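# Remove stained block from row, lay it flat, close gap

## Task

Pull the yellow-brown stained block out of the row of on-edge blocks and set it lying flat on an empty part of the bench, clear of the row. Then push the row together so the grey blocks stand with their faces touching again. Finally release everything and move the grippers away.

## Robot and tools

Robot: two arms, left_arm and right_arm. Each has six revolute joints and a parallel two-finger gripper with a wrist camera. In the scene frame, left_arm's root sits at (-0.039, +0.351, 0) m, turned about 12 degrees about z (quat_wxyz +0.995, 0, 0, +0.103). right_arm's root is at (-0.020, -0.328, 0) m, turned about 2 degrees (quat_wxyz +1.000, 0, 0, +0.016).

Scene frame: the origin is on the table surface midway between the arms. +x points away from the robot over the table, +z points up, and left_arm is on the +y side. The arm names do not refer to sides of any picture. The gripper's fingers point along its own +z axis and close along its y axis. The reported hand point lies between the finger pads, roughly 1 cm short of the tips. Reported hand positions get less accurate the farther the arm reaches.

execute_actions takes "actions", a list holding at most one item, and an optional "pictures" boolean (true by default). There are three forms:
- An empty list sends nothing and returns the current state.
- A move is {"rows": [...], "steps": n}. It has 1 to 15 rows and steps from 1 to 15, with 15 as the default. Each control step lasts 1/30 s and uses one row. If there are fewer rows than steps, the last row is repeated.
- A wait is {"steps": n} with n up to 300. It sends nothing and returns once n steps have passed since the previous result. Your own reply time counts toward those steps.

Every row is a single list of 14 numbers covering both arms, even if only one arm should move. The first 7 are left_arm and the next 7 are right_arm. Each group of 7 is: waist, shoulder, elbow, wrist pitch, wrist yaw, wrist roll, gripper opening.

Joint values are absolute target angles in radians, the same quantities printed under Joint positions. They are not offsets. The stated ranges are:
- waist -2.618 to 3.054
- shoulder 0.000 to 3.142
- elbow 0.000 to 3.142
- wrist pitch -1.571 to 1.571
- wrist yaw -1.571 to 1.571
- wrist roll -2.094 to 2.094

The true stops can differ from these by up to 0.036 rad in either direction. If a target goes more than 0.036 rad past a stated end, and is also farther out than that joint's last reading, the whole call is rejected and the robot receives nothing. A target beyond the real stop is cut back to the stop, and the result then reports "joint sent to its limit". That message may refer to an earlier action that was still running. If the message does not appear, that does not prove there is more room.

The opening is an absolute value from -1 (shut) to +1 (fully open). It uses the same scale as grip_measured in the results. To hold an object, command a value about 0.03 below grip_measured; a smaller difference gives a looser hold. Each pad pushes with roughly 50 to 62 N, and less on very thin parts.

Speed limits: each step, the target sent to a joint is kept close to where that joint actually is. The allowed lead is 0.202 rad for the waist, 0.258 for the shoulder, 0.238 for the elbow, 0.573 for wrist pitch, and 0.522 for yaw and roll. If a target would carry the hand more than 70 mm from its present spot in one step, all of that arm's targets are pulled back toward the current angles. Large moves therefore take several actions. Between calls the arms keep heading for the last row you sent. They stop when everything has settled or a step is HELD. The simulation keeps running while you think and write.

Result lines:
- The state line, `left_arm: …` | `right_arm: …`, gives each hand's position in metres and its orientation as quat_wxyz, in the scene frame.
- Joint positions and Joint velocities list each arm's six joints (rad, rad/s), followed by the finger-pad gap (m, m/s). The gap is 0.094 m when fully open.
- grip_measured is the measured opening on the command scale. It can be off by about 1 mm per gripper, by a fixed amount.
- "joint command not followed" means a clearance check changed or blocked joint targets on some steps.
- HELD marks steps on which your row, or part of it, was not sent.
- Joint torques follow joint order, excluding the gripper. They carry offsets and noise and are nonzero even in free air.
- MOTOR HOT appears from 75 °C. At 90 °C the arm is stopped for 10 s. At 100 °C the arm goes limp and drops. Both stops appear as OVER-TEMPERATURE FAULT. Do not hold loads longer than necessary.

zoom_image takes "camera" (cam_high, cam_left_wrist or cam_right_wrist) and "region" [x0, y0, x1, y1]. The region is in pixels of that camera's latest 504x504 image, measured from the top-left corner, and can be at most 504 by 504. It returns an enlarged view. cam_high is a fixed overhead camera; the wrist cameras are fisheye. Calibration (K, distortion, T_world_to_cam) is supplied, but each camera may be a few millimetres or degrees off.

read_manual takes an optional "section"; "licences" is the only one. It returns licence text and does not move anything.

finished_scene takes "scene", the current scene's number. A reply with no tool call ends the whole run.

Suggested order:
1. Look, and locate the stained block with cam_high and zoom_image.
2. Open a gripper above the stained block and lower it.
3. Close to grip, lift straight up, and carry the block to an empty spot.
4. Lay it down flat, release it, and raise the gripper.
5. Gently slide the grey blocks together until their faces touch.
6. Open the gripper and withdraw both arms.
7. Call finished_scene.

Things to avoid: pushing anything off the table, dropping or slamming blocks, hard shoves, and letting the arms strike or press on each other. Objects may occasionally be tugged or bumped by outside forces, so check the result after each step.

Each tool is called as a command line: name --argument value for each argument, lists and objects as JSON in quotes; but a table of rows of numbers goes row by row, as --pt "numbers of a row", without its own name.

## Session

execute_actions --actions '[]'

Scene clock: 0.00 s of 4800.00 s.
left_arm: end_effector_position=(+0.2039, -0.0062, +0.3329) grip_measured=+1.000 end_effector_quat_wxyz=(+0.419, +0.774, +0.469, -0.075) | right_arm: end_effector_position=(+0.0961, -0.0781, +0.3146) grip_measured=+1.000 end_effector_quat_wxyz=(+0.134, -0.363, +0.857, +0.342)
Joint positions: left_arm=[-1.078  1.571  1.783 -0.93   0.254  1.065  0.094] | right_arm=[ 0.786  1.205  1.545 -1.324 -0.501  0.171  0.094]
Joint velocities: left_arm=[-0.022 -0.002 -0.022 -0.051 -0.022  0.007  0.   ] | right_arm=[ 0.002  0.017  0.002 -0.051 -0.022 -0.007  0.   ]
Joint torques (N m, as the arm reports them, + toward a larger angle): no reading
camera_calibration (this result's frames):
cam_left_wrist: T_world_to_cam=[[-0.796642, 0.161978, -0.582344, 0.365638], [0.287169, 0.949176, -0.128834, 0.0386724], [0.531879, -0.269866, -0.802669, 0.262338], [0, 0, 0, 1]] pos_world=[0.140645, -0.0251361, 0.42848]
cam_right_wrist: T_world_to_cam=[[0.614741, -0.603997, -0.507229, 0.0423986], [-0.667566, -0.74094, 0.0732331, 0.0129031], [-0.420059, 0.29359, -0.858694, 0.438208], [0, 0, 0, 1]] pos_world=[0.166623, -0.0934842, 0.396848]

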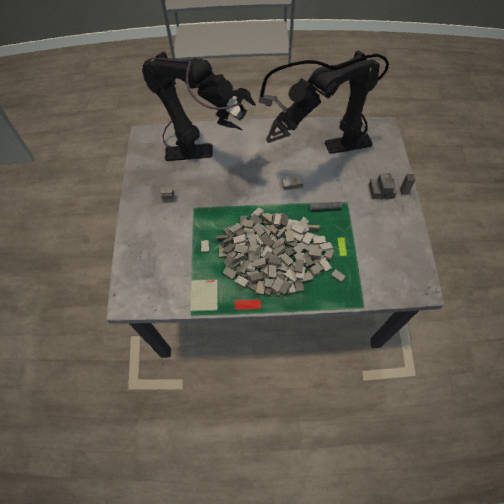

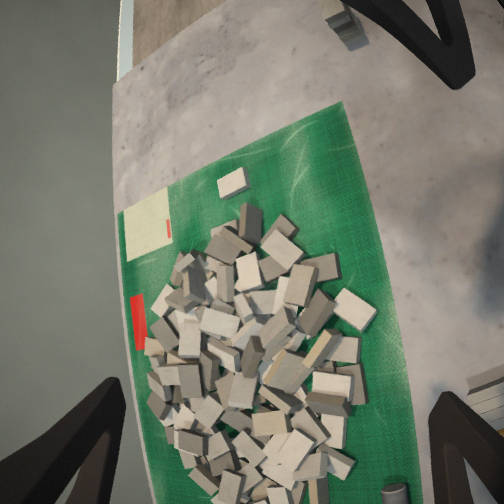

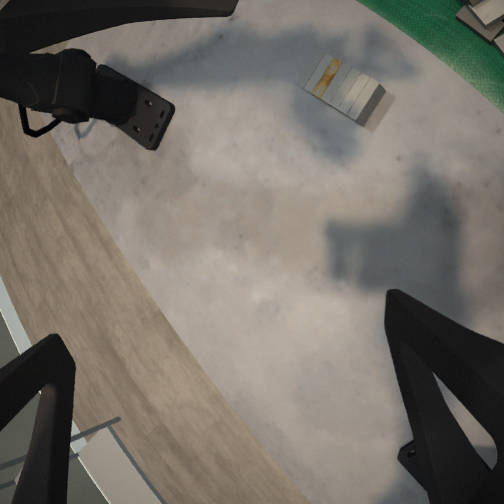

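zoom_image --camera "cam_right_wrist" --region '[290, 40, 410, 140]'

zoom_image --camera "cam_high" --region '[250, 155, 330, 215]'

Region (290, 40, 410, 140) of cam_right_wrist's 504x504 image, scaled by 4.200, with more detail than that image has.

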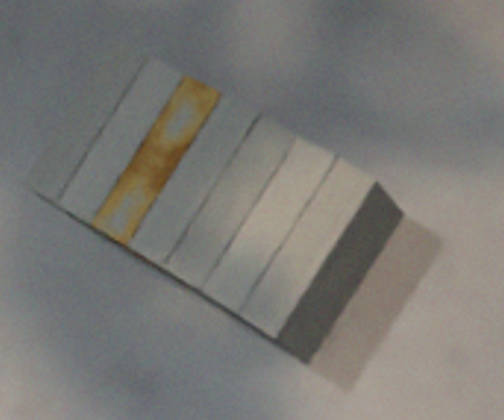

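Region (250, 155, 330, 215) of cam_high's 504x504 image, scaled by 6.300, with more detail than that image has; it fills the top 378 rows of this view, and the rest is white.

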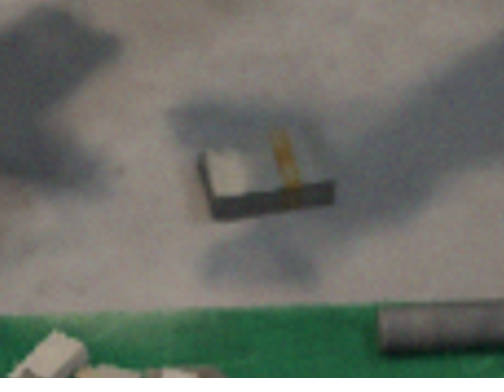

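execute_actions --actions '[{"rows": [[-1.078,1.571,1.783,-0.93,0.254,1.065,1, 0.77,1.2,1.56,-1.324,-0.48,0.16,1],[-1.078,1.571,1.783,-0.93,0.254,1.065,1, 0.745,1.2,1.56,-1.325,-0.45,0.14,1],[-1.078,1.571,1.783,-0.93,0.254,1.065,1, 0.71,1.2,1.56,-1.33,-0.41,0.11,1],[-1.078,1.571,1.783,-0.93,0.254,1.065,1, 0.67,1.205,1.56,-1.335,-0.37,0.08,1],[-1.078,1.571,1.783,-0.935,0.25,1.055,1, 0.63,1.21,1.56,-1.34,-0.33,0.05,1],[-1.078,1.571,1.775,-0.945,0.24,1.04,0.95, 0.59,1.22,1.56,-1.345,-0.29,0.02,1],[-1.078,1.571,1.76,-0.955,0.225,1.015,0.9, 0.55,1.23,1.56,-1.35,-0.25,-0.01,1],[-1.079,1.573,1.74,-0.965,0.21,0.99,0.85, 0.51,1.245,1.56,-1.355,-0.21,-0.04,1],[-1.08,1.577,1.715,-0.975,0.195,0.96,0.8, 0.47,1.26,1.555,-1.36,-0.17,-0.07,1],[-1.081,1.583,1.69,-0.985,0.18,0.93,0.75, 0.435,1.275,1.55,-1.365,-0.13,-0.1,1],[-1.082,1.59,1.662,-0.995,0.165,0.9,0.7, 0.4,1.29,1.545,-1.37,-0.1,-0.13,1],[-1.083,1.597,1.634,-1.005,0.15,0.87,0.65, 0.37,1.305,1.54,-1.375,-0.07,-0.16,1],[-1.084,1.605,1.606,-1.015,0.135,0.84,0.6, 0.345,1.32,1.535,-1.38,-0.05,-0.19,1],[-1.085,1.613,1.578,-1.025,0.12,0.81,0.55, 0.325,1.335,1.53,-1.385,-0.03,-0.22,1],[-1.086,1.621,1.55,-1.033,0.105,0.78,0.5, 0.31,1.35,1.525,-1.39,-0.015,-0.25,1]], "steps": 15}]' --pictures false

execute_actions --actions '[{"rows": [[-1.087,1.629,1.522,-1.041,0.09,0.75,0.45, 0.3,1.365,1.52,-1.395,0,-0.28,0.95],[-1.087,1.637,1.494,-1.049,0.075,0.72,0.4, 0.3,1.38,1.515,-1.4,0,-0.31,0.9],[-1.087,1.645,1.466,-1.056,0.06,0.69,0.4, 0.3,1.395,1.51,-1.4,0,-0.34,0.85],[-1.087,1.653,1.438,-1.063,0.047,0.66,0.4, 0.3,1.41,1.505,-1.4,0,-0.37,0.8],[-1.087,1.661,1.41,-1.07,0.035,0.63,0.4, 0.3,1.425,1.5,-1.4,0,-0.4,0.75],[-1.087,1.669,1.382,-1.076,0.024,0.6,0.4, 0.3,1.44,1.5,-1.4,0,-0.43,0.7],[-1.087,1.677,1.355,-1.081,0.014,0.575,0.4, 0.3,1.453,1.5,-1.4,0,-0.46,0.65],[-1.087,1.685,1.33,-1.085,0.006,0.553,0.4, 0.3,1.465,1.5,-1.4,0,-0.49,0.6],[-1.087,1.692,1.307,-1.089,0,0.535,0.4, 0.3,1.475,1.5,-1.4,0,-0.515,0.55],[-1.087,1.699,1.286,-1.092,-0.003,0.522,0.4, 0.3,1.484,1.5,-1.4,0,-0.54,0.5],[-1.087,1.705,1.268,-1.094,-0.003,0.513,0.4, 0.3,1.491,1.5,-1.4,0,-0.56,0.45],[-1.087,1.71,1.253,-1.095,-0.003,0.509,0.4, 0.3,1.496,1.5,-1.4,0,-0.575,0.4],[-1.087,1.714,1.241,-1.095,-0.003,0.509,0.4, 0.3,1.5,1.5,-1.4,0,-0.585,0.4],[-1.087,1.717,1.233,-1.095,-0.003,0.509,0.4, 0.3,1.5,1.5,-1.4,0,-0.585,0.4],[-1.087,1.718,1.229,-1.095,-0.003,0.509,0.4, 0.3,1.5,1.5,-1.4,0,-0.585,0.4]], "steps": 15}]' --pictures false

execute_actions --actions '[{"steps": 12}]'

zoom_image --camera "cam_left_wrist" --region '[180, 190, 390, 370]'

Scene clock: 44.23 s of 4800.00 s.
left_arm: end_effector_position=(+0.2046, +0.0178, +0.2506) grip_measured=+0.525 end_effector_quat_wxyz=(+0.310, +0.749, +0.581, -0.073) | right_arm: end_effector_position=(+0.2354, -0.2007, +0.2637) grip_measured=+1.000 end_effector_quat_wxyz=(+0.207, -0.254, +0.940, +0.091)
Joint positions: left_arm=[-1.078  1.586  1.615 -0.97   0.163  0.899  0.072] | right_arm=[ 0.347  1.319  1.543 -1.357 -0.131 -0.12   0.094]
Joint velocities: left_arm=[ 0.007  0.237 -0.842 -0.286 -0.432 -0.74  -0.047] | right_arm=[-0.603  0.481 -0.1   -0.051  0.784 -0.784  0.   ]
Joint torques (N m, as the arm reports them, + toward a larger angle): left_arm=[-0.8  -4.34  5.85  1.24  0.08 -0.05] | right_arm=[ 0.1  -3.35  4.09  0.73 -0.08 -0.05]
Steps of this call (steps 1 to 90: nothing new was sent; then 40.73 s passed at rest; steps 91 to 105: all 15 steps of this action). Readings (joint positions):
91: left_arm=[-1.078 1.571 1.783 -0.930 0.254 1.065] | right_arm=[0.785 1.205 1.545 -1.324 -0.500 0.171]
92: left_arm=[-1.078 1.571 1.783 -0.930 0.253 1.065] | right_arm=[0.779 1.205 1.545 -1.324 -0.496 0.167]
94: left_arm=[-1.078 1.571 1.783 -0.930 0.253 1.065] | right_arm=[0.737 1.205 1.545 -1.325 -0.470 0.146]
98: left_arm=[-1.078 1.571 1.778 -0.932 0.240 1.047] | right_arm=[0.583 1.213 1.545 -1.333 -0.359 0.067]
105: the state above

Scene clock: 44.73 s of 4800.00 s.
left_arm: end_effector_position=(+0.1581, +0.1152, +0.0746) grip_measured=+0.402 end_effector_quat_wxyz=(+0.008, +0.653, +0.758, -0.006) | right_arm: end_effector_position=(+0.2547, -0.2287, +0.1990) grip_measured=+0.403 end_effector_quat_wxyz=(+0.093, -0.415, +0.905, -0.002)
Joint positions: left_arm=[-1.078  1.713  1.245 -1.085  0.01   0.551  0.066] | right_arm=[ 0.305  1.501  1.506 -1.39  -0.014 -0.522  0.066]
Joint velocities: left_arm=[ 0.012  0.085 -0.271 -0.095 -0.11  -0.227 -0.   ] | right_arm=[-0.002  0.032  0.007  0.095 -0.007 -0.344 -0.001]
Joint torques (N m, as the arm reports them, + toward a larger angle): left_arm=[-0.87 -6.12  6.26  0.58 -0.05  0.01] | right_arm=[-0.41 -6.01  4.86  0.47  0.09 -0.07]
Steps of this call (steps 1 to 15: all 15 steps of this action). Readings (joint positions):
1: left_arm=[-1.078 1.596 1.586 -0.980 0.149 0.872] | right_arm=[0.328 1.335 1.539 -1.360 -0.105 -0.149]
2: left_arm=[-1.078 1.607 1.556 -0.989 0.134 0.844] | right_arm=[0.315 1.351 1.534 -1.364 -0.084 -0.178]
4: left_arm=[-1.078 1.631 1.496 -1.007 0.106 0.788] | right_arm=[0.305 1.381 1.523 -1.374 -0.054 -0.237]
8: left_arm=[-1.078 1.671 1.380 -1.041 0.054 0.674] | right_arm=[0.305 1.441 1.508 -1.387 -0.028 -0.357]
15: the state above

Scene clock: 45.13 s of 4800.00 s.
left_arm: end_effector_position=(+0.1556, +0.1206, +0.0705) grip_measured=+0.402 end_effector_quat_wxyz=(-0.003, +0.640, +0.768, +0.000) | right_arm: end_effector_position=(+0.2543, -0.2295, +0.1987) grip_measured=+0.403 end_effector_quat_wxyz=(+0.091, -0.439, +0.894, -0.006)
Joint positions: left_arm=[-1.078  1.717  1.234 -1.093  0.001  0.518  0.066] | right_arm=[ 0.305  1.501  1.506 -1.392 -0.01  -0.575  0.066]
Joint velocities: left_arm=[ 0.002 -0.007 -0.002 -0.007  0.022 -0.037  0.001] | right_arm=[-0.007  0.002  0.022 -0.081  0.007  0.022 -0.001]
Joint torques (N m, as the arm reports them, + toward a larger angle): left_arm=[-0.7  -6.22  5.86  0.41 -0.07 -0.05] | right_arm=[-0.45 -5.64  4.77  0.51  0.08 -0.07]
Steps of this call (steps 1 to 12: the robot went on to your last target). Readings (joint positions):
1: left_arm=[-1.078 1.716 1.238 -1.088 0.007 0.544] | right_arm=[0.305 1.501 1.506 -1.390 -0.013 -0.533]
2: left_arm=[-1.078 1.717 1.235 -1.091 0.006 0.538] | right_arm=[0.305 1.501 1.506 -1.390 -0.012 -0.542]
4: left_arm=[-1.078 1.717 1.234 -1.093 0.003 0.530] | right_arm=[0.305 1.501 1.506 -1.391 -0.012 -0.556]
8: left_arm=[-1.078 1.717 1.234 -1.093 0.001 0.521] | right_arm=[0.305 1.501 1.506 -1.392 -0.010 -0.570]
12: the state above
camera_calibration (this result's frames):
cam_left_wrist: T_world_to_cam=[[-0.976362, -0.213963, -0.030623, 0.188258], [-0.197815, 0.827459, 0.525529, -0.0576361], [-0.0871043, 0.519164, -0.850224, 0.116154], [0, 0, 0, 1]] pos_world=[0.182524, 0.0276687, 0.134811]
cam_right_wrist: T_world_to_cam=[[0.68808, -0.71547, 0.12103, -0.374185], [-0.694631, -0.60122, 0.394996, -0.0101361], [-0.209842, -0.35586, -0.910676, 0.257383], [0, 0, 0, 1]] pos_world=[0.304438, -0.18222, 0.283684]

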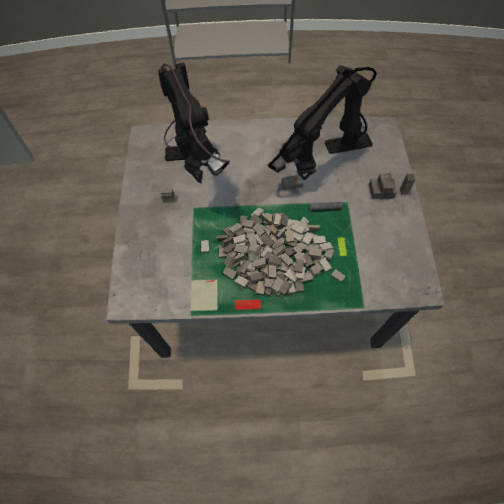

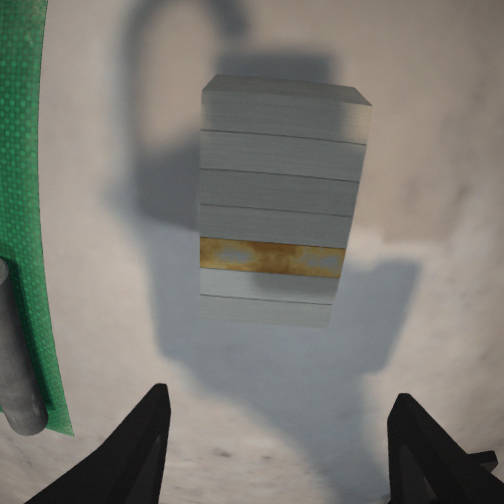

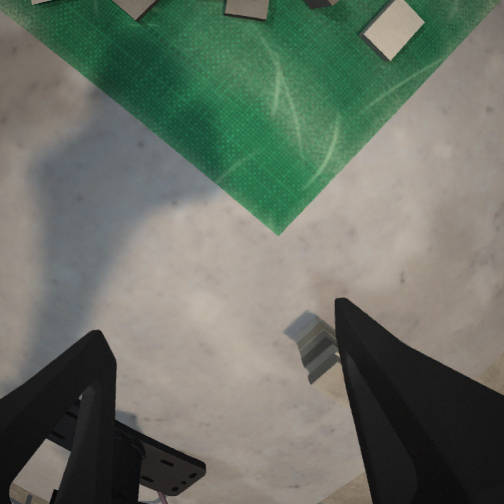

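Region (180, 190, 390, 370) of cam_left_wrist's 504x504 image, scaled by 2.400, with more detail than that image has; it fills the top 432 rows of this view, and the rest is white.

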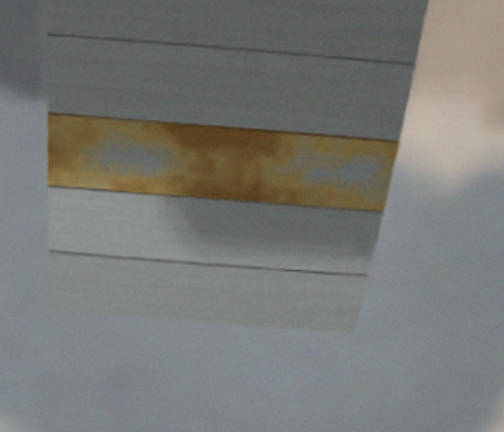

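zoom_image --camera "cam_left_wrist" --region '[190, 60, 390, 160]'

Region (190, 60, 390, 160) of cam_left_wrist's 504x504 image, scaled by 2.520, with more detail than that image has.

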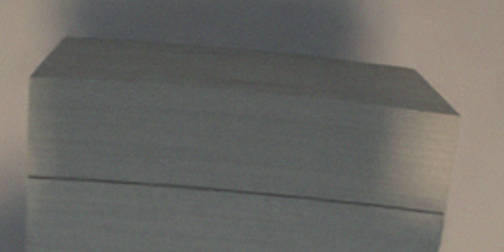

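execute_actions --actions '[{"rows": [[-1.075,1.722,1.225,-1.07,-0.003,0.525,0.45, 0.3,1.5,1.5,-1.4,0,-0.585,0.4],[-1.07,1.728,1.22,-1.05,-0.003,0.54,0.48, 0.3,1.5,1.5,-1.4,0,-0.585,0.4],[-1.066,1.735,1.213,-1.03,-0.003,0.55,0.48, 0.3,1.5,1.5,-1.4,0,-0.585,0.4],[-1.066,1.742,1.206,-1.01,-0.003,0.555,0.48, 0.3,1.5,1.5,-1.4,0,-0.585,0.4],[-1.066,1.749,1.199,-0.99,-0.003,0.555,0.48, 0.3,1.5,1.5,-1.4,0,-0.585,0.4],[-1.066,1.756,1.192,-0.97,-0.003,0.555,0.48, 0.3,1.5,1.5,-1.4,0,-0.585,0.4],[-1.066,1.763,1.185,-0.953,-0.003,0.555,0.48, 0.3,1.5,1.5,-1.4,0,-0.585,0.4],[-1.066,1.77,1.178,-0.938,-0.003,0.555,0.48, 0.3,1.5,1.5,-1.4,0,-0.585,0.4],[-1.066,1.777,1.171,-0.925,-0.003,0.555,0.48, 0.3,1.5,1.5,-1.4,0,-0.585,0.4],[-1.066,1.784,1.164,-0.914,-0.003,0.555,0.48, 0.3,1.5,1.5,-1.4,0,-0.585,0.4],[-1.066,1.791,1.157,-0.906,-0.003,0.555,0.48, 0.3,1.5,1.5,-1.4,0,-0.585,0.4],[-1.066,1.797,1.151,-0.9,-0.003,0.555,0.48, 0.3,1.5,1.5,-1.4,0,-0.585,0.4],[-1.066,1.802,1.146,-0.9,-0.003,0.555,0.48, 0.3,1.5,1.5,-1.4,0,-0.585,0.4],[-1.066,1.805,1.143,-0.9,-0.003,0.555,0.48, 0.3,1.5,1.5,-1.4,0,-0.585,0.4]], "steps": 15}]' --pictures false

execute_actions --actions '[{"steps": 12}]'

zoom_image --camera "cam_left_wrist" --region '[150, 330, 420, 504]'

Scene clock: 73.53 s of 4800.00 s.
left_arm: end_effector_position=(+0.1605, +0.1151, +0.0291) grip_measured=+0.478 end_effector_quat_wxyz=(-0.004, +0.651, +0.759, +0.001) | right_arm: end_effector_position=(+0.2543, -0.2296, +0.1987) grip_measured=+0.403 end_effector_quat_wxyz=(+0.091, -0.441, +0.893, -0.006)
Joint positions: left_arm=[-1.078  1.797  1.156 -0.939 -0.     0.547  0.069] | right_arm=[ 0.305  1.501  1.506 -1.392 -0.01  -0.579  0.066]
Joint velocities: left_arm=[-0.007  0.134 -0.115  0.139 -0.066 -0.037  0.   ] | right_arm=[-0.002 -0.007 -0.007  0.007 -0.022 -0.022  0.   ]
Joint torques (N m, as the arm reports them, + toward a larger angle): left_arm=[ 1.04 -6.51  5.31  0.61  0.    0.03] | right_arm=[-0.39 -5.82  4.8   0.5   0.09 -0.06]
Steps of this call (steps 1 to 30: the robot went on to your last target; steps 31 to 90: nothing new was sent; then 24.90 s passed at rest; steps 91 to 105: all 15 steps of this action). Readings (joint positions):
91: left_arm=[-1.078 1.717 1.234 -1.092 -0.000 0.516] | right_arm=[0.305 1.501 1.506 -1.392 -0.010 -0.579]
92: left_arm=[-1.078 1.717 1.234 -1.090 -0.000 0.519] | right_arm=[0.305 1.501 1.506 -1.392 -0.010 -0.579]
94: left_arm=[-1.078 1.717 1.230 -1.072 -0.000 0.528] | right_arm=[0.305 1.501 1.506 -1.392 -0.010 -0.579]
98: left_arm=[-1.078 1.740 1.207 -1.015 -0.000 0.541] | right_arm=[0.305 1.501 1.506 -1.392 -0.010 -0.579]
105: the state above

Scene clock: 73.93 s of 4800.00 s.
left_arm: end_effector_position=(+0.1624, +0.1128, +0.0264) grip_measured=+0.478 end_effector_quat_wxyz=(+0.001, +0.652, +0.758, -0.000) | right_arm: end_effector_position=(+0.2543, -0.2296, +0.1987) grip_measured=+0.403 end_effector_quat_wxyz=(+0.091, -0.441, +0.893, -0.006)
Joint positions: left_arm=[-1.078  1.802  1.151 -0.918 -0.     0.549  0.069] | right_arm=[ 0.305  1.501  1.506 -1.392 -0.01  -0.579  0.066]
Joint velocities: left_arm=[ 0.002 -0.012  0.017 -0.037  0.007 -0.007 -0.001] | right_arm=[-0.007 -0.027 -0.002 -0.066  0.081 -0.051 -0.001]
Joint torques (N m, as the arm reports them, + toward a larger angle): left_arm=[ 1.22 -6.41  5.23  0.58 -0.02  0.06] | right_arm=[-0.44 -5.83  4.79  0.5   0.11 -0.05]
Steps of this call (steps 1 to 12: the robot went on to your last target). Readings (joint positions):
1: left_arm=[-1.078 1.801 1.153 -0.936 -0.000 0.548] | right_arm=[0.305 1.501 1.506 -1.392 -0.010 -0.579]
2: left_arm=[-1.078 1.802 1.151 -0.933 -0.000 0.548] | right_arm=[0.305 1.501 1.506 -1.392 -0.010 -0.579]
4: left_arm=[-1.078 1.802 1.151 -0.929 -0.000 0.548] | right_arm=[0.305 1.501 1.506 -1.392 -0.010 -0.579]
8: left_arm=[-1.078 1.802 1.151 -0.920 -0.000 0.549] | right_arm=[0.305 1.501 1.506 -1.392 -0.010 -0.579]
12: the state above
camera_calibration (this result's frames):
cam_left_wrist: T_world_to_cam=[[-0.9824, -0.183499, -0.0348951, 0.189466], [-0.174644, 0.836101, 0.520033, -0.0312488], [-0.0662497, 0.516975, -0.853433, 0.0801824], [0, 0, 0, 1]] pos_world=[0.185986, 0.0194417, 0.0912922]
cam_right_wrist: T_world_to_cam=[[0.690926, -0.712544, 0.122073, -0.374506], [-0.692351, -0.603615, 0.395347, -0.0113581], [-0.208017, -0.357673, -0.910384, 0.256426], [0, 0, 0, 1]] pos_world=[0.304233, -0.181991, 0.283653]

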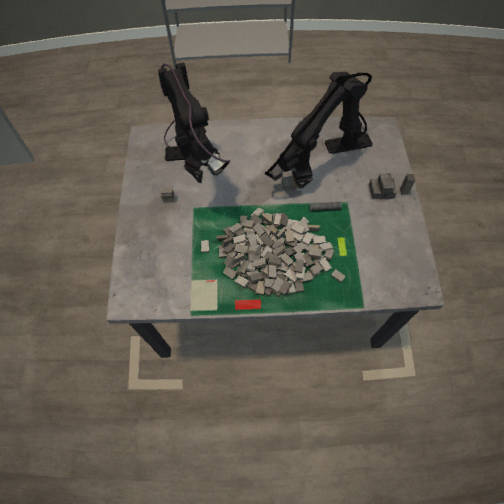

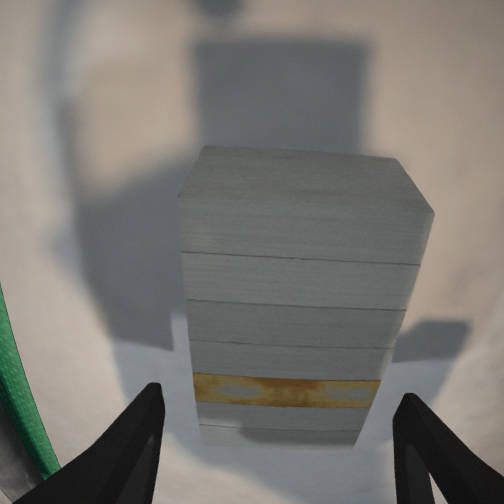

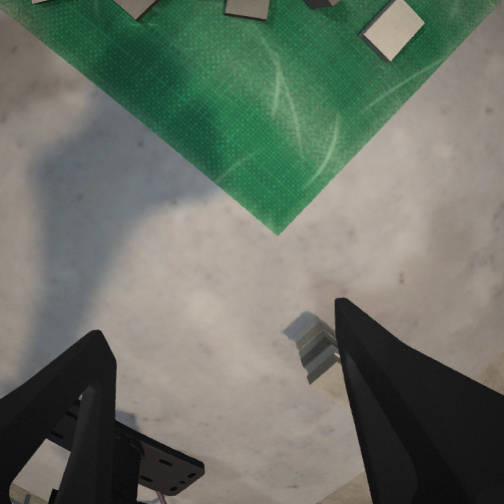

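Region (150, 330, 420, 504) of cam_left_wrist's 504x504 image, scaled by 1.867, with more detail than that image has; it fills the top 325 rows of this view, and the rest is white.

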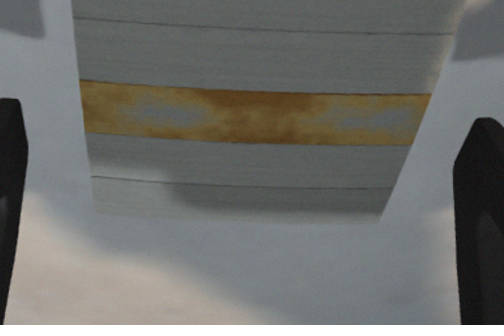

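execute_actions --actions '[{"rows": [[-1.072,1.805,1.143,-0.932,-0.003,0.555,0.42, 0.3,1.5,1.5,-1.4,0,-0.585,0.4],[-1.072,1.805,1.143,-0.932,-0.003,0.555,0.34, 0.3,1.5,1.5,-1.4,0,-0.585,0.4],[-1.072,1.805,1.143,-0.932,-0.003,0.555,0.26, 0.3,1.5,1.5,-1.4,0,-0.585,0.4],[-1.072,1.805,1.143,-0.932,-0.003,0.555,0.18, 0.3,1.5,1.5,-1.4,0,-0.585,0.4],[-1.072,1.805,1.143,-0.932,-0.003,0.555,0.11, 0.3,1.5,1.5,-1.4,0,-0.585,0.4],[-1.072,1.805,1.143,-0.932,-0.003,0.555,0.06, 0.3,1.5,1.5,-1.4,0,-0.585,0.4],[-1.072,1.805,1.143,-0.932,-0.003,0.555,0.03, 0.3,1.5,1.5,-1.4,0,-0.585,0.4],[-1.072,1.805,1.143,-0.932,-0.003,0.555,0.0, 0.3,1.5,1.5,-1.4,0,-0.585,0.4],[-1.072,1.805,1.143,-0.932,-0.003,0.555,-0.02, 0.3,1.5,1.5,-1.4,0,-0.585,0.4],[-1.072,1.805,1.143,-0.932,-0.003,0.555,-0.04, 0.3,1.5,1.5,-1.4,0,-0.585,0.4],[-1.072,1.805,1.143,-0.932,-0.003,0.555,-0.06, 0.3,1.5,1.5,-1.4,0,-0.585,0.4],[-1.072,1.805,1.143,-0.932,-0.003,0.555,-0.08, 0.3,1.5,1.5,-1.4,0,-0.585,0.4],[-1.072,1.805,1.143,-0.932,-0.003,0.555,-0.095, 0.3,1.5,1.5,-1.4,0,-0.585,0.4]], "steps": 15}]'

zoom_image --camera "cam_left_wrist" --region '[150, 330, 420, 504]'

Scene clock: 82.70 s of 4800.00 s.
left_arm: end_effector_position=(+0.1624, +0.1137, +0.0264) grip_measured=-0.078 end_effector_quat_wxyz=(-0.000, +0.652, +0.758, +0.002) | right_arm: end_effector_position=(+0.2543, -0.2296, +0.1987) grip_measured=+0.403 end_effector_quat_wxyz=(+0.091, -0.441, +0.893, -0.006)
Joint positions: left_arm=[-1.078  1.802  1.151 -0.92  -0.004  0.55   0.043] | right_arm=[ 0.305  1.501  1.506 -1.393 -0.01  -0.579  0.066]
Joint velocities: left_arm=[ 0.002 -0.007  0.002 -0.037 -0.007  0.007  0.   ] | right_arm=[-0.012 -0.007  0.002  0.051  0.037  0.081 -0.001]
Joint torques (N m, as the arm reports them, + toward a larger angle): left_arm=[ 0.62 -6.54  5.14  0.35  0.04  0.01] | right_arm=[-0.44 -5.85  4.75  0.49  0.09 -0.04]
Steps of this call (steps 1 to 30: the robot went on to your last target; steps 31 to 90: nothing new was sent; then 5.27 s passed at rest; steps 91 to 105: all 15 steps of this action). Readings (joint positions):
91: left_arm=[-1.078 1.802 1.151 -0.917 -0.000 0.549] | right_arm=[0.305 1.501 1.506 -1.393 -0.010 -0.579]
92: left_arm=[-1.078 1.802 1.151 -0.917 -0.001 0.549] | right_arm=[0.305 1.501 1.506 -1.393 -0.010 -0.579]
94: left_arm=[-1.078 1.802 1.151 -0.919 -0.001 0.549] | right_arm=[0.305 1.501 1.506 -1.393 -0.010 -0.579]
98: left_arm=[-1.078 1.802 1.151 -0.920 -0.001 0.550] | right_arm=[0.305 1.501 1.506 -1.393 -0.010 -0.579]
105: the state above
camera_calibration (this result's frames):
cam_left_wrist: T_world_to_cam=[[-0.982507, -0.1826, -0.0365649, 0.189631], [-0.174482, 0.834014, 0.523428, -0.031875], [-0.0650822, 0.520652, -0.851285, 0.0790554], [0, 0, 0, 1]] pos_world=[0.185897, 0.0200504, 0.0909168]
cam_right_wrist: T_world_to_cam=[[0.69097, -0.712529, 0.121914, -0.374441], [-0.692209, -0.603565, 0.395672, -0.0115202], [-0.208345, -0.357788, -0.910264, 0.256414], [0, 0, 0, 1]] pos_world=[0.304175, -0.182011, 0.283612]

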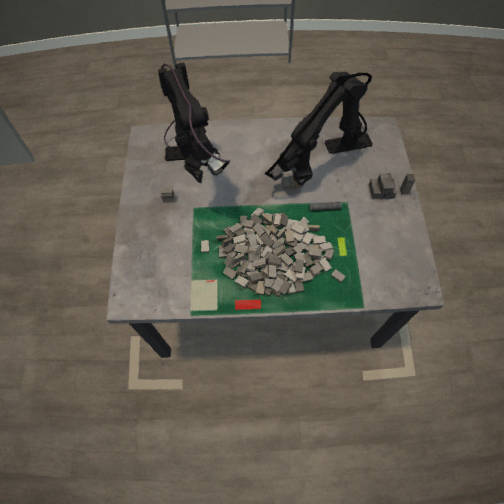

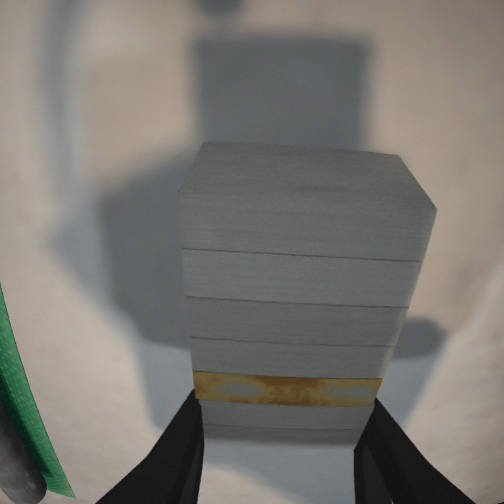

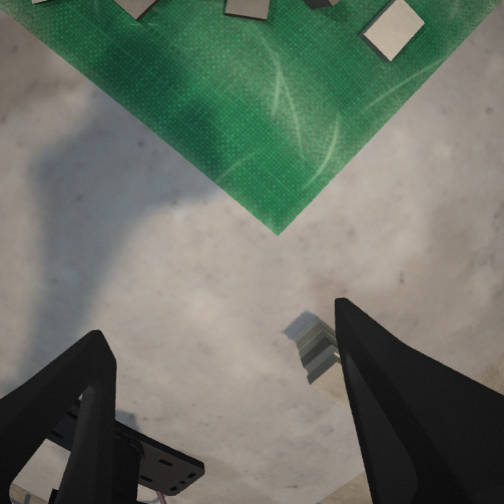

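Region (150, 330, 420, 504) of cam_left_wrist's 504x504 image, scaled by 1.867, with more detail than that image has; it fills the top 325 rows of this view, and the rest is white.

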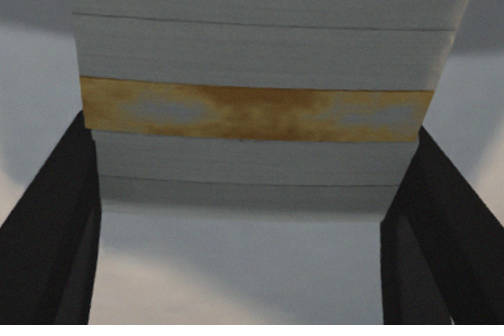

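execute_actions --actions '[{"rows": [[-1.075,1.8,1.15,-0.932,-0.003,0.555,-0.11, 0.3,1.5,1.5,-1.4,0,-0.585,0.4],[-1.075,1.79,1.16,-0.935,-0.003,0.555,-0.12, 0.3,1.5,1.5,-1.4,0,-0.585,0.4],[-1.075,1.778,1.172,-0.945,-0.003,0.555,-0.12, 0.3,1.5,1.5,-1.4,0,-0.585,0.4],[-1.075,1.768,1.18,-0.962,-0.003,0.555,-0.12, 0.3,1.5,1.5,-1.4,0,-0.585,0.4],[-1.075,1.759,1.188,-0.982,-0.003,0.555,-0.12, 0.3,1.5,1.5,-1.4,0,-0.585,0.4],[-1.075,1.75,1.197,-1.002,-0.003,0.555,-0.12, 0.3,1.5,1.5,-1.4,0,-0.585,0.4],[-1.075,1.741,1.206,-1.022,-0.003,0.555,-0.12, 0.3,1.5,1.5,-1.4,0,-0.585,0.4],[-1.075,1.732,1.215,-1.042,-0.003,0.555,-0.12, 0.3,1.5,1.5,-1.4,0,-0.585,0.4],[-1.075,1.723,1.224,-1.062,-0.003,0.555,-0.12, 0.3,1.5,1.5,-1.4,0,-0.585,0.4],[-1.075,1.714,1.233,-1.082,-0.003,0.555,-0.12, 0.3,1.5,1.5,-1.4,0,-0.585,0.4],[-1.075,1.705,1.242,-1.1,-0.003,0.555,-0.12, 0.3,1.5,1.5,-1.4,0,-0.585,0.4],[-1.075,1.696,1.251,-1.115,-0.003,0.555,-0.12, 0.3,1.5,1.5,-1.4,0,-0.585,0.4],[-1.075,1.687,1.26,-1.125,-0.003,0.555,-0.12, 0.3,1.5,1.5,-1.4,0,-0.585,0.4],[-1.075,1.678,1.268,-1.132,-0.003,0.555,-0.12, 0.3,1.5,1.5,-1.4,0,-0.585,0.4],[-1.075,1.67,1.276,-1.132,-0.003,0.555,-0.12, 0.3,1.5,1.5,-1.4,0,-0.585,0.4]], "steps": 15}]'

Scene clock: 91.80 s of 4800.00 s.
left_arm: end_effector_position=(+0.1571, +0.1200, +0.0682) grip_measured=-0.083 end_effector_quat_wxyz=(+0.001, +0.652, +0.758, +0.002) | right_arm: end_effector_position=(+0.2543, -0.2296, +0.1987) grip_measured=+0.403 end_effector_quat_wxyz=(+0.091, -0.441, +0.893, -0.006)
Joint positions: left_arm=[-1.078  1.719  1.227 -1.078 -0.004  0.55   0.043] | right_arm=[ 0.305  1.501  1.506 -1.393 -0.01  -0.579  0.066]
Joint velocities: left_arm=[ 0.007 -0.291  0.271 -0.33   0.037 -0.051  0.002] | right_arm=[-0.002  0.017  0.007 -0.051  0.022  0.051 -0.   ]
Joint torques (N m, as the arm reports them, + toward a larger angle): left_arm=[ 0.14 -8.49  8.44  0.42  0.    0.02] | right_arm=[-0.4  -5.89  4.75  0.5   0.08 -0.06]
Steps of this call (steps 1 to 15: the robot went on to your last target; steps 16 to 90: nothing new was sent; then 5.60 s passed at rest; steps 91 to 105: all 15 steps of this action). Readings (joint positions):
91: left_arm=[-1.078 1.802 1.151 -0.920 -0.004 0.550] | right_arm=[0.305 1.501 1.506 -1.393 -0.010 -0.579]
92: left_arm=[-1.078 1.802 1.151 -0.920 -0.004 0.550] | right_arm=[0.305 1.501 1.506 -1.393 -0.010 -0.579]
94: left_arm=[-1.078 1.802 1.151 -0.923 -0.004 0.550] | right_arm=[0.305 1.501 1.506 -1.393 -0.010 -0.579]
98: left_arm=[-1.078 1.792 1.160 -0.967 -0.004 0.550] | right_arm=[0.305 1.501 1.506 -1.393 -0.010 -0.579]
105: the state above
camera_calibration (this result's frames):
cam_left_wrist: T_world_to_cam=[[-0.98248, -0.182632, -0.037129, 0.187168], [-0.174867, 0.834472, 0.522569, -0.0598477], [-0.0644547, 0.519906, -0.851788, 0.111099], [0, 0, 0, 1]] pos_world=[0.180585, 0.0263628, 0.132857]
cam_right_wrist: T_world_to_cam=[[0.69097, -0.712529, 0.121914, -0.374441], [-0.692209, -0.603565, 0.395672, -0.0115202], [-0.208345, -0.357788, -0.910264, 0.256414], [0, 0, 0, 1]] pos_world=[0.304175, -0.182011, 0.283612]

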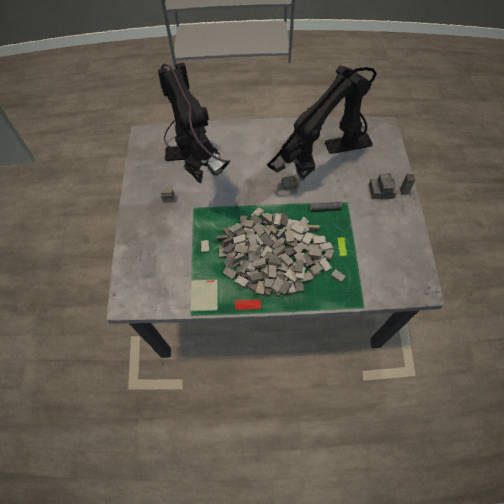

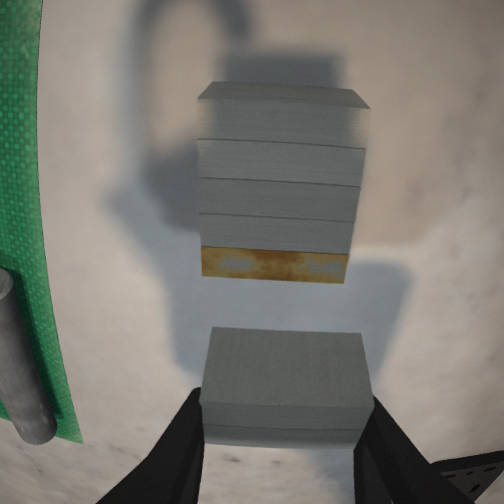

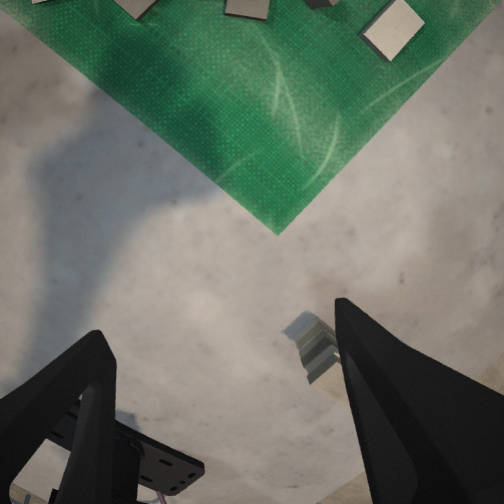

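execute_actions --actions '[{"rows": [[-1.065,1.665,1.285,-1.14,-0.003,0.555,-0.12, 0.305,1.51,1.52,-1.4,0,-0.58,0.4],[-1.04,1.66,1.295,-1.155,-0.003,0.555,-0.12, 0.315,1.525,1.54,-1.402,0,-0.575,0.4],[-1.005,1.655,1.307,-1.17,-0.003,0.555,-0.12, 0.33,1.545,1.565,-1.404,0,-0.57,0.4],[-0.965,1.65,1.319,-1.186,-0.003,0.555,-0.12, 0.35,1.57,1.592,-1.406,0,-0.565,0.4],[-0.92,1.645,1.331,-1.202,-0.003,0.555,-0.12, 0.375,1.6,1.622,-1.408,0,-0.56,0.4],[-0.87,1.64,1.343,-1.218,-0.003,0.555,-0.12, 0.405,1.634,1.654,-1.41,0,-0.555,0.4],[-0.818,1.635,1.355,-1.234,-0.003,0.555,-0.12, 0.438,1.67,1.687,-1.412,0,-0.55,0.4],[-0.765,1.63,1.367,-1.25,-0.003,0.555,-0.12, 0.472,1.706,1.72,-1.414,0,-0.548,0.4],[-0.712,1.626,1.379,-1.266,-0.003,0.555,-0.12, 0.507,1.742,1.753,-1.416,0,-0.548,0.4],[-0.659,1.622,1.391,-1.282,-0.003,0.555,-0.12, 0.542,1.778,1.786,-1.418,0,-0.548,0.4],[-0.606,1.618,1.403,-1.298,-0.003,0.555,-0.12, 0.577,1.814,1.819,-1.42,0,-0.548,0.4],[-0.553,1.614,1.415,-1.314,-0.003,0.555,-0.12, 0.612,1.85,1.852,-1.422,0,-0.548,0.4],[-0.5,1.61,1.426,-1.33,-0.003,0.555,-0.12, 0.647,1.886,1.885,-1.424,0,-0.548,0.4],[-0.447,1.607,1.436,-1.345,-0.003,0.555,-0.12, 0.682,1.922,1.918,-1.426,0,-0.548,0.4],[-0.396,1.604,1.445,-1.358,-0.003,0.555,-0.12, 0.717,1.958,1.951,-1.428,0,-0.548,0.4]], "steps": 15}]' --pictures false

execute_actions --actions '[{"rows": [[-0.348,1.602,1.453,-1.37,-0.003,0.555,-0.12, 0.752,1.994,1.984,-1.43,0,-0.548,0.42],[-0.304,1.6,1.459,-1.38,-0.003,0.555,-0.12, 0.787,2.03,2.017,-1.432,0,-0.548,0.44],[-0.265,1.6,1.464,-1.388,-0.003,0.555,-0.12, 0.822,2.066,2.05,-1.434,0,-0.548,0.46],[-0.231,1.6,1.467,-1.394,-0.003,0.555,-0.12, 0.857,2.102,2.083,-1.436,0,-0.548,0.48],[-0.203,1.6,1.469,-1.398,-0.003,0.555,-0.12, 0.892,2.138,2.116,-1.438,0,-0.548,0.48],[-0.181,1.6,1.47,-1.4,-0.003,0.555,-0.12, 0.927,2.174,2.149,-1.44,0,-0.548,0.48],[-0.165,1.6,1.47,-1.4,-0.003,0.555,-0.12, 0.962,2.21,2.181,-1.442,0,-0.548,0.48],[-0.155,1.6,1.47,-1.4,-0.003,0.555,-0.12, 0.995,2.244,2.211,-1.444,0,-0.548,0.48],[-0.15,1.6,1.47,-1.4,-0.003,0.555,-0.12, 1.026,2.276,2.238,-1.446,0,-0.548,0.48],[-0.15,1.6,1.47,-1.4,-0.003,0.555,-0.12, 1.054,2.305,2.262,-1.447,0,-0.548,0.48],[-0.15,1.6,1.47,-1.4,-0.003,0.555,-0.12, 1.079,2.332,2.283,-1.448,0,-0.548,0.48],[-0.15,1.6,1.47,-1.4,-0.003,0.555,-0.12, 1.1,2.355,2.3,-1.449,0,-0.548,0.48],[-0.15,1.6,1.47,-1.4,-0.003,0.555,-0.12, 1.117,2.375,2.313,-1.45,0,-0.548,0.48],[-0.15,1.6,1.47,-1.4,-0.003,0.555,-0.12, 1.13,2.391,2.322,-1.45,0,-0.548,0.48],[-0.15,1.6,1.47,-1.4,-0.003,0.555,-0.12, 1.138,2.403,2.328,-1.45,0,-0.548,0.48]], "steps": 15}]' --pictures false

execute_actions --actions '[{"rows": [[-0.15,1.6,1.47,-1.4,-0.003,0.555,-0.12, 1.142,2.411,2.33,-1.45,0,-0.548,0.48],[-0.15,1.6,1.47,-1.4,-0.003,0.555,-0.12, 1.143,2.415,2.33,-1.45,0,-0.548,0.48]], "steps": 15}]'

zoom_image --camera "cam_right_wrist" --region '[130, 180, 320, 320]'

Scene clock: 113.07 s of 4800.00 s.
left_arm: end_effector_position=(+0.2564, +0.2680, +0.1314) grip_measured=-0.083 end_effector_quat_wxyz=(+0.029, +0.402, +0.915, +0.004) | right_arm: end_effector_position=(+0.2783, -0.0873, +0.1756) grip_measured=+0.403 end_effector_quat_wxyz=(+0.064, -0.578, +0.814, +0.003)
Joint positions: left_arm=[-0.484  1.648  1.398 -1.261 -0.001  0.551  0.043] | right_arm=[ 0.647  1.899  1.872 -1.415  0.002 -0.557  0.066]
Joint velocities: left_arm=[ 1.482 -0.134  0.295 -0.432  0.022 -0.095  0.001] | right_arm=[ 0.984  1.101  0.965  0.037  0.051 -0.066  0.001]
Joint torques (N m, as the arm reports them, + toward a larger angle): left_arm=[-0.11 -8.36  8.41  0.29 -0.12  0.03] | right_arm=[  0.97 -10.56   6.99   0.4   -0.03   0.1 ]
Steps of this call (steps 1 to 30: the robot went on to your last target; steps 31 to 90: nothing new was sent; then 17.77 s passed at rest; steps 91 to 105: all 15 steps of this action). Readings (joint positions):
91: left_arm=[-1.078 1.695 1.248 -1.122 -0.004 0.550] | right_arm=[0.305 1.501 1.506 -1.393 -0.010 -0.579]
92: left_arm=[-1.075 1.695 1.249 -1.125 -0.003 0.550] | right_arm=[0.305 1.503 1.506 -1.394 -0.010 -0.579]
94: left_arm=[-1.047 1.695 1.261 -1.142 0.005 0.551] | right_arm=[0.314 1.523 1.530 -1.407 -0.006 -0.577]
98: left_arm=[-0.876 1.686 1.308 -1.180 0.012 0.551] | right_arm=[0.402 1.631 1.645 -1.417 0.000 -0.566]
105: the state above

Scene clock: 113.57 s of 4800.00 s.
left_arm: end_effector_position=(+0.2453, +0.3711, +0.1442) grip_measured=-0.083 end_effector_quat_wxyz=(-0.008, +0.244, +0.970, +0.004) | right_arm: end_effector_position=(+0.1685, +0.1048, +0.0860) grip_measured=+0.477 end_effector_quat_wxyz=(-0.021, +0.756, -0.655, -0.005)
Joint positions: left_arm=[-0.148  1.634  1.435 -1.385 -0.013  0.551  0.043] | right_arm=[ 1.128  2.386  2.283 -1.425  0.002 -0.554  0.069]
Joint velocities: left_arm=[-0.002 -0.002 -0.007 -0.066  0.022  0.022 -0.001] | right_arm=[ 0.53   0.54   0.237 -0.022 -0.022  0.037  0.001]
Joint torques (N m, as the arm reports them, + toward a larger angle): left_arm=[-0.3  -8.15  8.9   0.4   0.1  -0.02] | right_arm=[ -1.95 -15.76   7.66   0.1    0.02   0.07]
Steps of this call (steps 1 to 15: all 15 steps of this action). Readings (joint positions):
1: left_arm=[-0.432 1.644 1.408 -1.276 -0.002 0.551] | right_arm=[0.682 1.937 1.905 -1.416 0.002 -0.556]
2: left_arm=[-0.383 1.641 1.416 -1.290 -0.003 0.551] | right_arm=[0.717 1.974 1.937 -1.416 0.002 -0.556]
4: left_arm=[-0.292 1.636 1.428 -1.316 -0.007 0.551] | right_arm=[0.786 2.046 2.003 -1.418 0.003 -0.555]
8: left_arm=[-0.173 1.634 1.435 -1.356 -0.014 0.551] | right_arm=[0.926 2.188 2.135 -1.422 0.003 -0.555]
15: the state above

Scene clock: 114.07 s of 4800.00 s.
left_arm: end_effector_position=(+0.2445, +0.3708, +0.1442) grip_measured=-0.083 end_effector_quat_wxyz=(-0.009, +0.244, +0.970, +0.003) | right_arm: end_effector_position=(+0.1591, +0.1071, +0.0695) grip_measured=+0.477 end_effector_quat_wxyz=(+0.000, +0.762, -0.647, +0.000)
Joint positions: left_arm=[-0.148  1.634  1.435 -1.388 -0.012  0.551  0.043] | right_arm=[ 1.147  2.433  2.302 -1.441  0.001 -0.554  0.069]
Joint velocities: left_arm=[-0.002 -0.002 -0.012  0.022  0.007 -0.037 -0.001] | right_arm=[-0.032 -0.007  0.007 -0.037  0.051  0.037 -0.001]
Joint torques (N m, as the arm reports them, + toward a larger angle): left_arm=[-0.26 -8.21  8.72  0.33  0.12  0.01] | right_arm=[ -0.36 -16.37   7.29   0.19  -0.01   0.07]
Steps of this call (steps 1 to 15: all 15 steps of this action). Readings (joint positions):
1: left_arm=[-0.148 1.634 1.435 -1.385 -0.013 0.551] | right_arm=[1.143 2.402 2.289 -1.426 0.002 -0.554]
2: left_arm=[-0.148 1.634 1.435 -1.386 -0.013 0.551] | right_arm=[1.154 2.415 2.292 -1.427 0.001 -0.554]
4: left_arm=[-0.148 1.634 1.435 -1.387 -0.012 0.551] | right_arm=[1.162 2.430 2.293 -1.431 0.001 -0.554]
8: left_arm=[-0.148 1.634 1.435 -1.388 -0.012 0.551] | right_arm=[1.153 2.433 2.297 -1.440 0.001 -0.554]
15: the state above
camera_calibration (this result's frames):
cam_left_wrist: T_world_to_cam=[[-0.443299, -0.895631, -0.0364833, 0.454118], [-0.764029, 0.35625, 0.537908, 0.0256502], [-0.46877, 0.266328, -0.842214, 0.242537], [0, 0, 0, 1]] pos_world=[0.334601, 0.332989, 0.207038]
cam_right_wrist: T_world_to_cam=[[0.998096, 0.031132, 0.0532373, -0.17674], [-0.00312356, -0.836609, 0.547792, 0.081729], [0.0615926, -0.546916, -0.834919, 0.211579], [0, 0, 0, 1]] pos_world=[0.163627, 0.189593, 0.14129]

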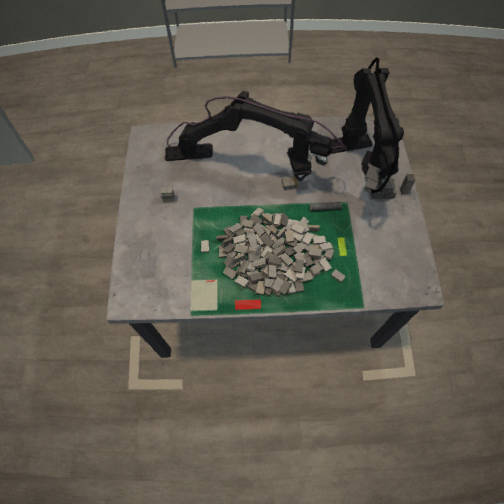

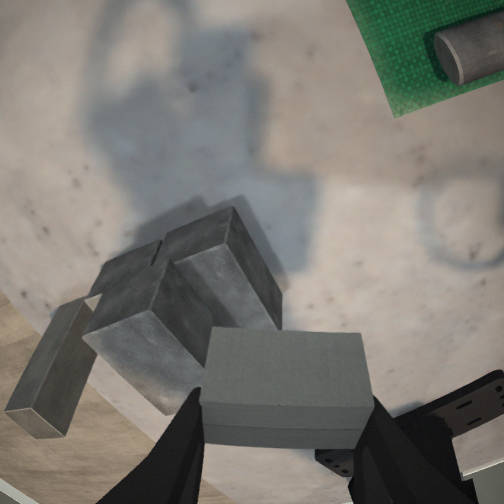

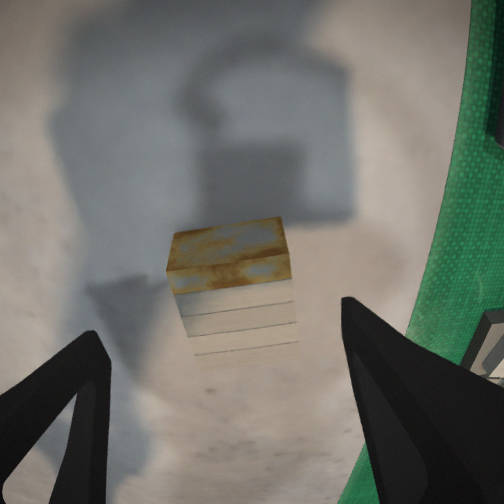

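Region (130, 180, 320, 320) of cam_right_wrist's 504x504 image, scaled by 2.653, with more detail than that image has; it fills the top 371 rows of this view, and the rest is white.

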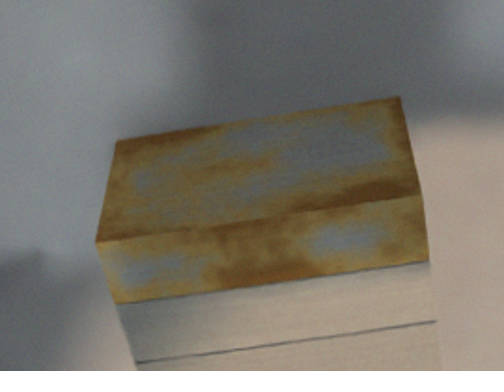

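execute_actions --actions '[{"rows": [[-0.15,1.6,1.47,-1.4,-0.003,0.555,-0.12, 1.138,2.415,2.295,-1.42,0,-0.548,0.48],[-0.15,1.6,1.47,-1.4,-0.003,0.555,-0.12, 1.134,2.415,2.283,-1.4,0,-0.548,0.48],[-0.15,1.6,1.47,-1.4,-0.003,0.555,-0.12, 1.134,2.415,2.267,-1.38,0,-0.548,0.46],[-0.15,1.6,1.47,-1.4,-0.003,0.555,-0.12, 1.134,2.415,2.25,-1.36,0,-0.548,0.44],[-0.15,1.6,1.47,-1.4,-0.003,0.555,-0.12, 1.134,2.415,2.233,-1.34,0,-0.548,0.42],[-0.15,1.6,1.47,-1.4,-0.003,0.555,-0.12, 1.134,2.415,2.216,-1.32,0,-0.548,0.4],[-0.15,1.6,1.47,-1.4,-0.003,0.555,-0.12, 1.134,2.415,2.199,-1.3,0,-0.548,0.4],[-0.15,1.6,1.47,-1.4,-0.003,0.555,-0.12, 1.134,2.415,2.182,-1.282,0,-0.548,0.4],[-0.15,1.6,1.47,-1.4,-0.003,0.555,-0.12, 1.134,2.415,2.165,-1.266,0,-0.548,0.4],[-0.15,1.6,1.47,-1.4,-0.003,0.555,-0.12, 1.134,2.415,2.148,-1.253,0,-0.548,0.4],[-0.15,1.6,1.47,-1.4,-0.003,0.555,-0.12, 1.134,2.415,2.132,-1.244,0,-0.548,0.4],[-0.15,1.6,1.47,-1.4,-0.003,0.555,-0.12, 1.134,2.415,2.118,-1.24,0,-0.548,0.4],[-0.15,1.6,1.47,-1.4,-0.003,0.555,-0.12, 1.134,2.415,2.107,-1.24,0,-0.548,0.4],[-0.15,1.6,1.47,-1.4,-0.003,0.555,-0.12, 1.134,2.415,2.099,-1.24,0,-0.548,0.4]], "steps": 15}]' --pictures false

execute_actions --actions '[{"steps": 13}]'

zoom_image --camera "cam_right_wrist" --region '[90, 230, 370, 440]'

Scene clock: 132.03 s of 4800.00 s.
left_arm: end_effector_position=(+0.2444, +0.3708, +0.1442) grip_measured=-0.083 end_effector_quat_wxyz=(-0.009, +0.244, +0.970, +0.003) | right_arm: end_effector_position=(+0.1599, +0.1008, +0.0232) grip_measured=+0.403 end_effector_quat_wxyz=(+0.012, +0.760, -0.650, +0.004)
Joint positions: left_arm=[-0.148  1.634  1.435 -1.388 -0.012  0.551  0.043] | right_arm=[ 1.141  2.431  2.114 -1.279  0.001 -0.554  0.066]
Joint velocities: left_arm=[-0.012 -0.007  0.007 -0.037  0.007 -0.007 -0.001] | right_arm=[-0.002 -0.012 -0.237  0.095 -0.007  0.007  0.   ]
Joint torques (N m, as the arm reports them, + toward a larger angle): left_arm=[-0.18 -8.14  8.92  0.34  0.1   0.02] | right_arm=[ -0.7  -16.31   5.03   0.39  -0.01   0.08]
Steps of this call (steps 1 to 15: the robot went on to your last target; steps 16 to 90: nothing new was sent; then 14.47 s passed at rest; steps 91 to 105: all 15 steps of this action). Readings (joint positions):
91: left_arm=[-0.148 1.634 1.435 -1.388 -0.012 0.551] | right_arm=[1.147 2.433 2.302 -1.441 0.001 -0.554]
92: left_arm=[-0.148 1.634 1.435 -1.388 -0.012 0.551] | right_arm=[1.147 2.433 2.301 -1.437 0.001 -0.554]
94: left_arm=[-0.148 1.634 1.435 -1.388 -0.012 0.551] | right_arm=[1.145 2.432 2.286 -1.417 0.001 -0.554]
98: left_arm=[-0.148 1.634 1.435 -1.388 -0.012 0.551] | right_arm=[1.141 2.431 2.222 -1.359 0.001 -0.554]
105: the state above

Scene clock: 132.47 s of 4800.00 s.
left_arm: end_effector_position=(+0.2444, +0.3708, +0.1442) grip_measured=-0.083 end_effector_quat_wxyz=(-0.009, +0.244, +0.970, +0.003) | right_arm: end_effector_position=(+0.1612, +0.1039, +0.0206) grip_measured=+0.403 end_effector_quat_wxyz=(+0.005, +0.760, -0.650, +0.002)
Joint positions: left_arm=[-0.148  1.634  1.435 -1.388 -0.012  0.551  0.043] | right_arm=[ 1.141  2.431  2.105 -1.255  0.001 -0.554  0.066]
Joint velocities: left_arm=[-0.002  0.002 -0.002 -0.037  0.037  0.022  0.   ] | right_arm=[ 0.002  0.002 -0.002 -0.007  0.007 -0.037 -0.001]
Joint torques (N m, as the arm reports them, + toward a larger angle): left_arm=[-0.12 -8.19  8.76  0.32  0.12 -0.01] | right_arm=[ -0.72 -16.38   4.68   0.38   0.     0.07]
Steps of this call (steps 1 to 13: the robot went on to your last target). Readings (joint positions):
1: left_arm=[-0.148 1.634 1.435 -1.388 -0.012 0.551] | right_arm=[1.141 2.431 2.108 -1.276 0.001 -0.554]
2: left_arm=[-0.148 1.634 1.435 -1.388 -0.012 0.551] | right_arm=[1.141 2.431 2.105 -1.274 0.001 -0.554]
4: left_arm=[-0.148 1.634 1.435 -1.388 -0.012 0.551] | right_arm=[1.141 2.431 2.105 -1.268 0.001 -0.554]
8: left_arm=[-0.148 1.634 1.435 -1.388 -0.012 0.551] | right_arm=[1.141 2.431 2.105 -1.258 0.001 -0.554]
13: the state above
camera_calibration (this result's frames):
cam_left_wrist: T_world_to_cam=[[-0.443313, -0.895632, -0.0362944, 0.454047], [-0.763825, 0.356262, 0.538191, 0.0254837], [-0.469091, 0.266309, -0.842041, 0.242556], [0, 0, 0, 1]] pos_world=[0.334531, 0.332985, 0.207006]
cam_right_wrist: T_world_to_cam=[[0.998484, 0.0247459, 0.04917, -0.175467], [-0.00674466, -0.831525, 0.555446, 0.105656], [0.0546311, -0.554936, -0.830098, 0.170691], [0, 0, 0, 1]] pos_world=[0.166589, 0.18692, 0.0916312]

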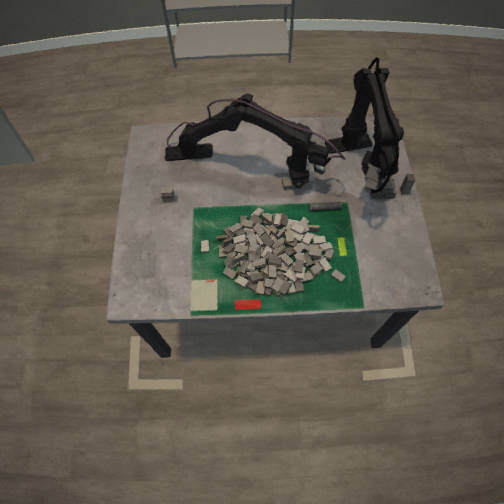

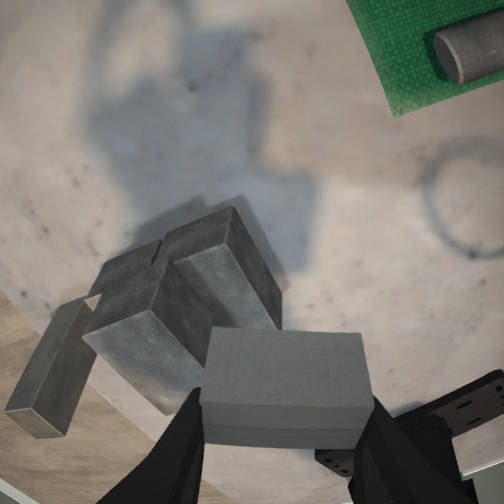

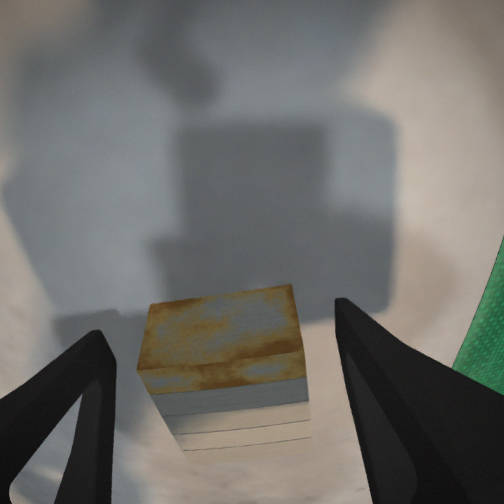

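Region (90, 230, 370, 440) of cam_right_wrist's 504x504 image, scaled by 1.800, with more detail than that image has; it fills the top 378 rows of this view, and the rest is white.

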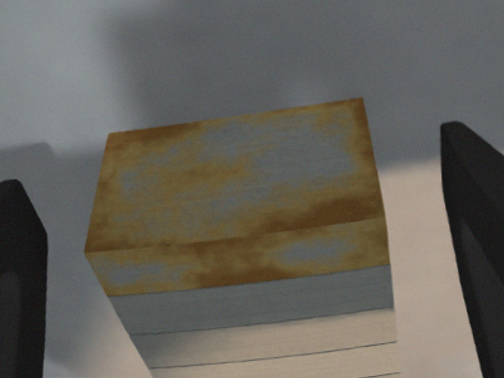

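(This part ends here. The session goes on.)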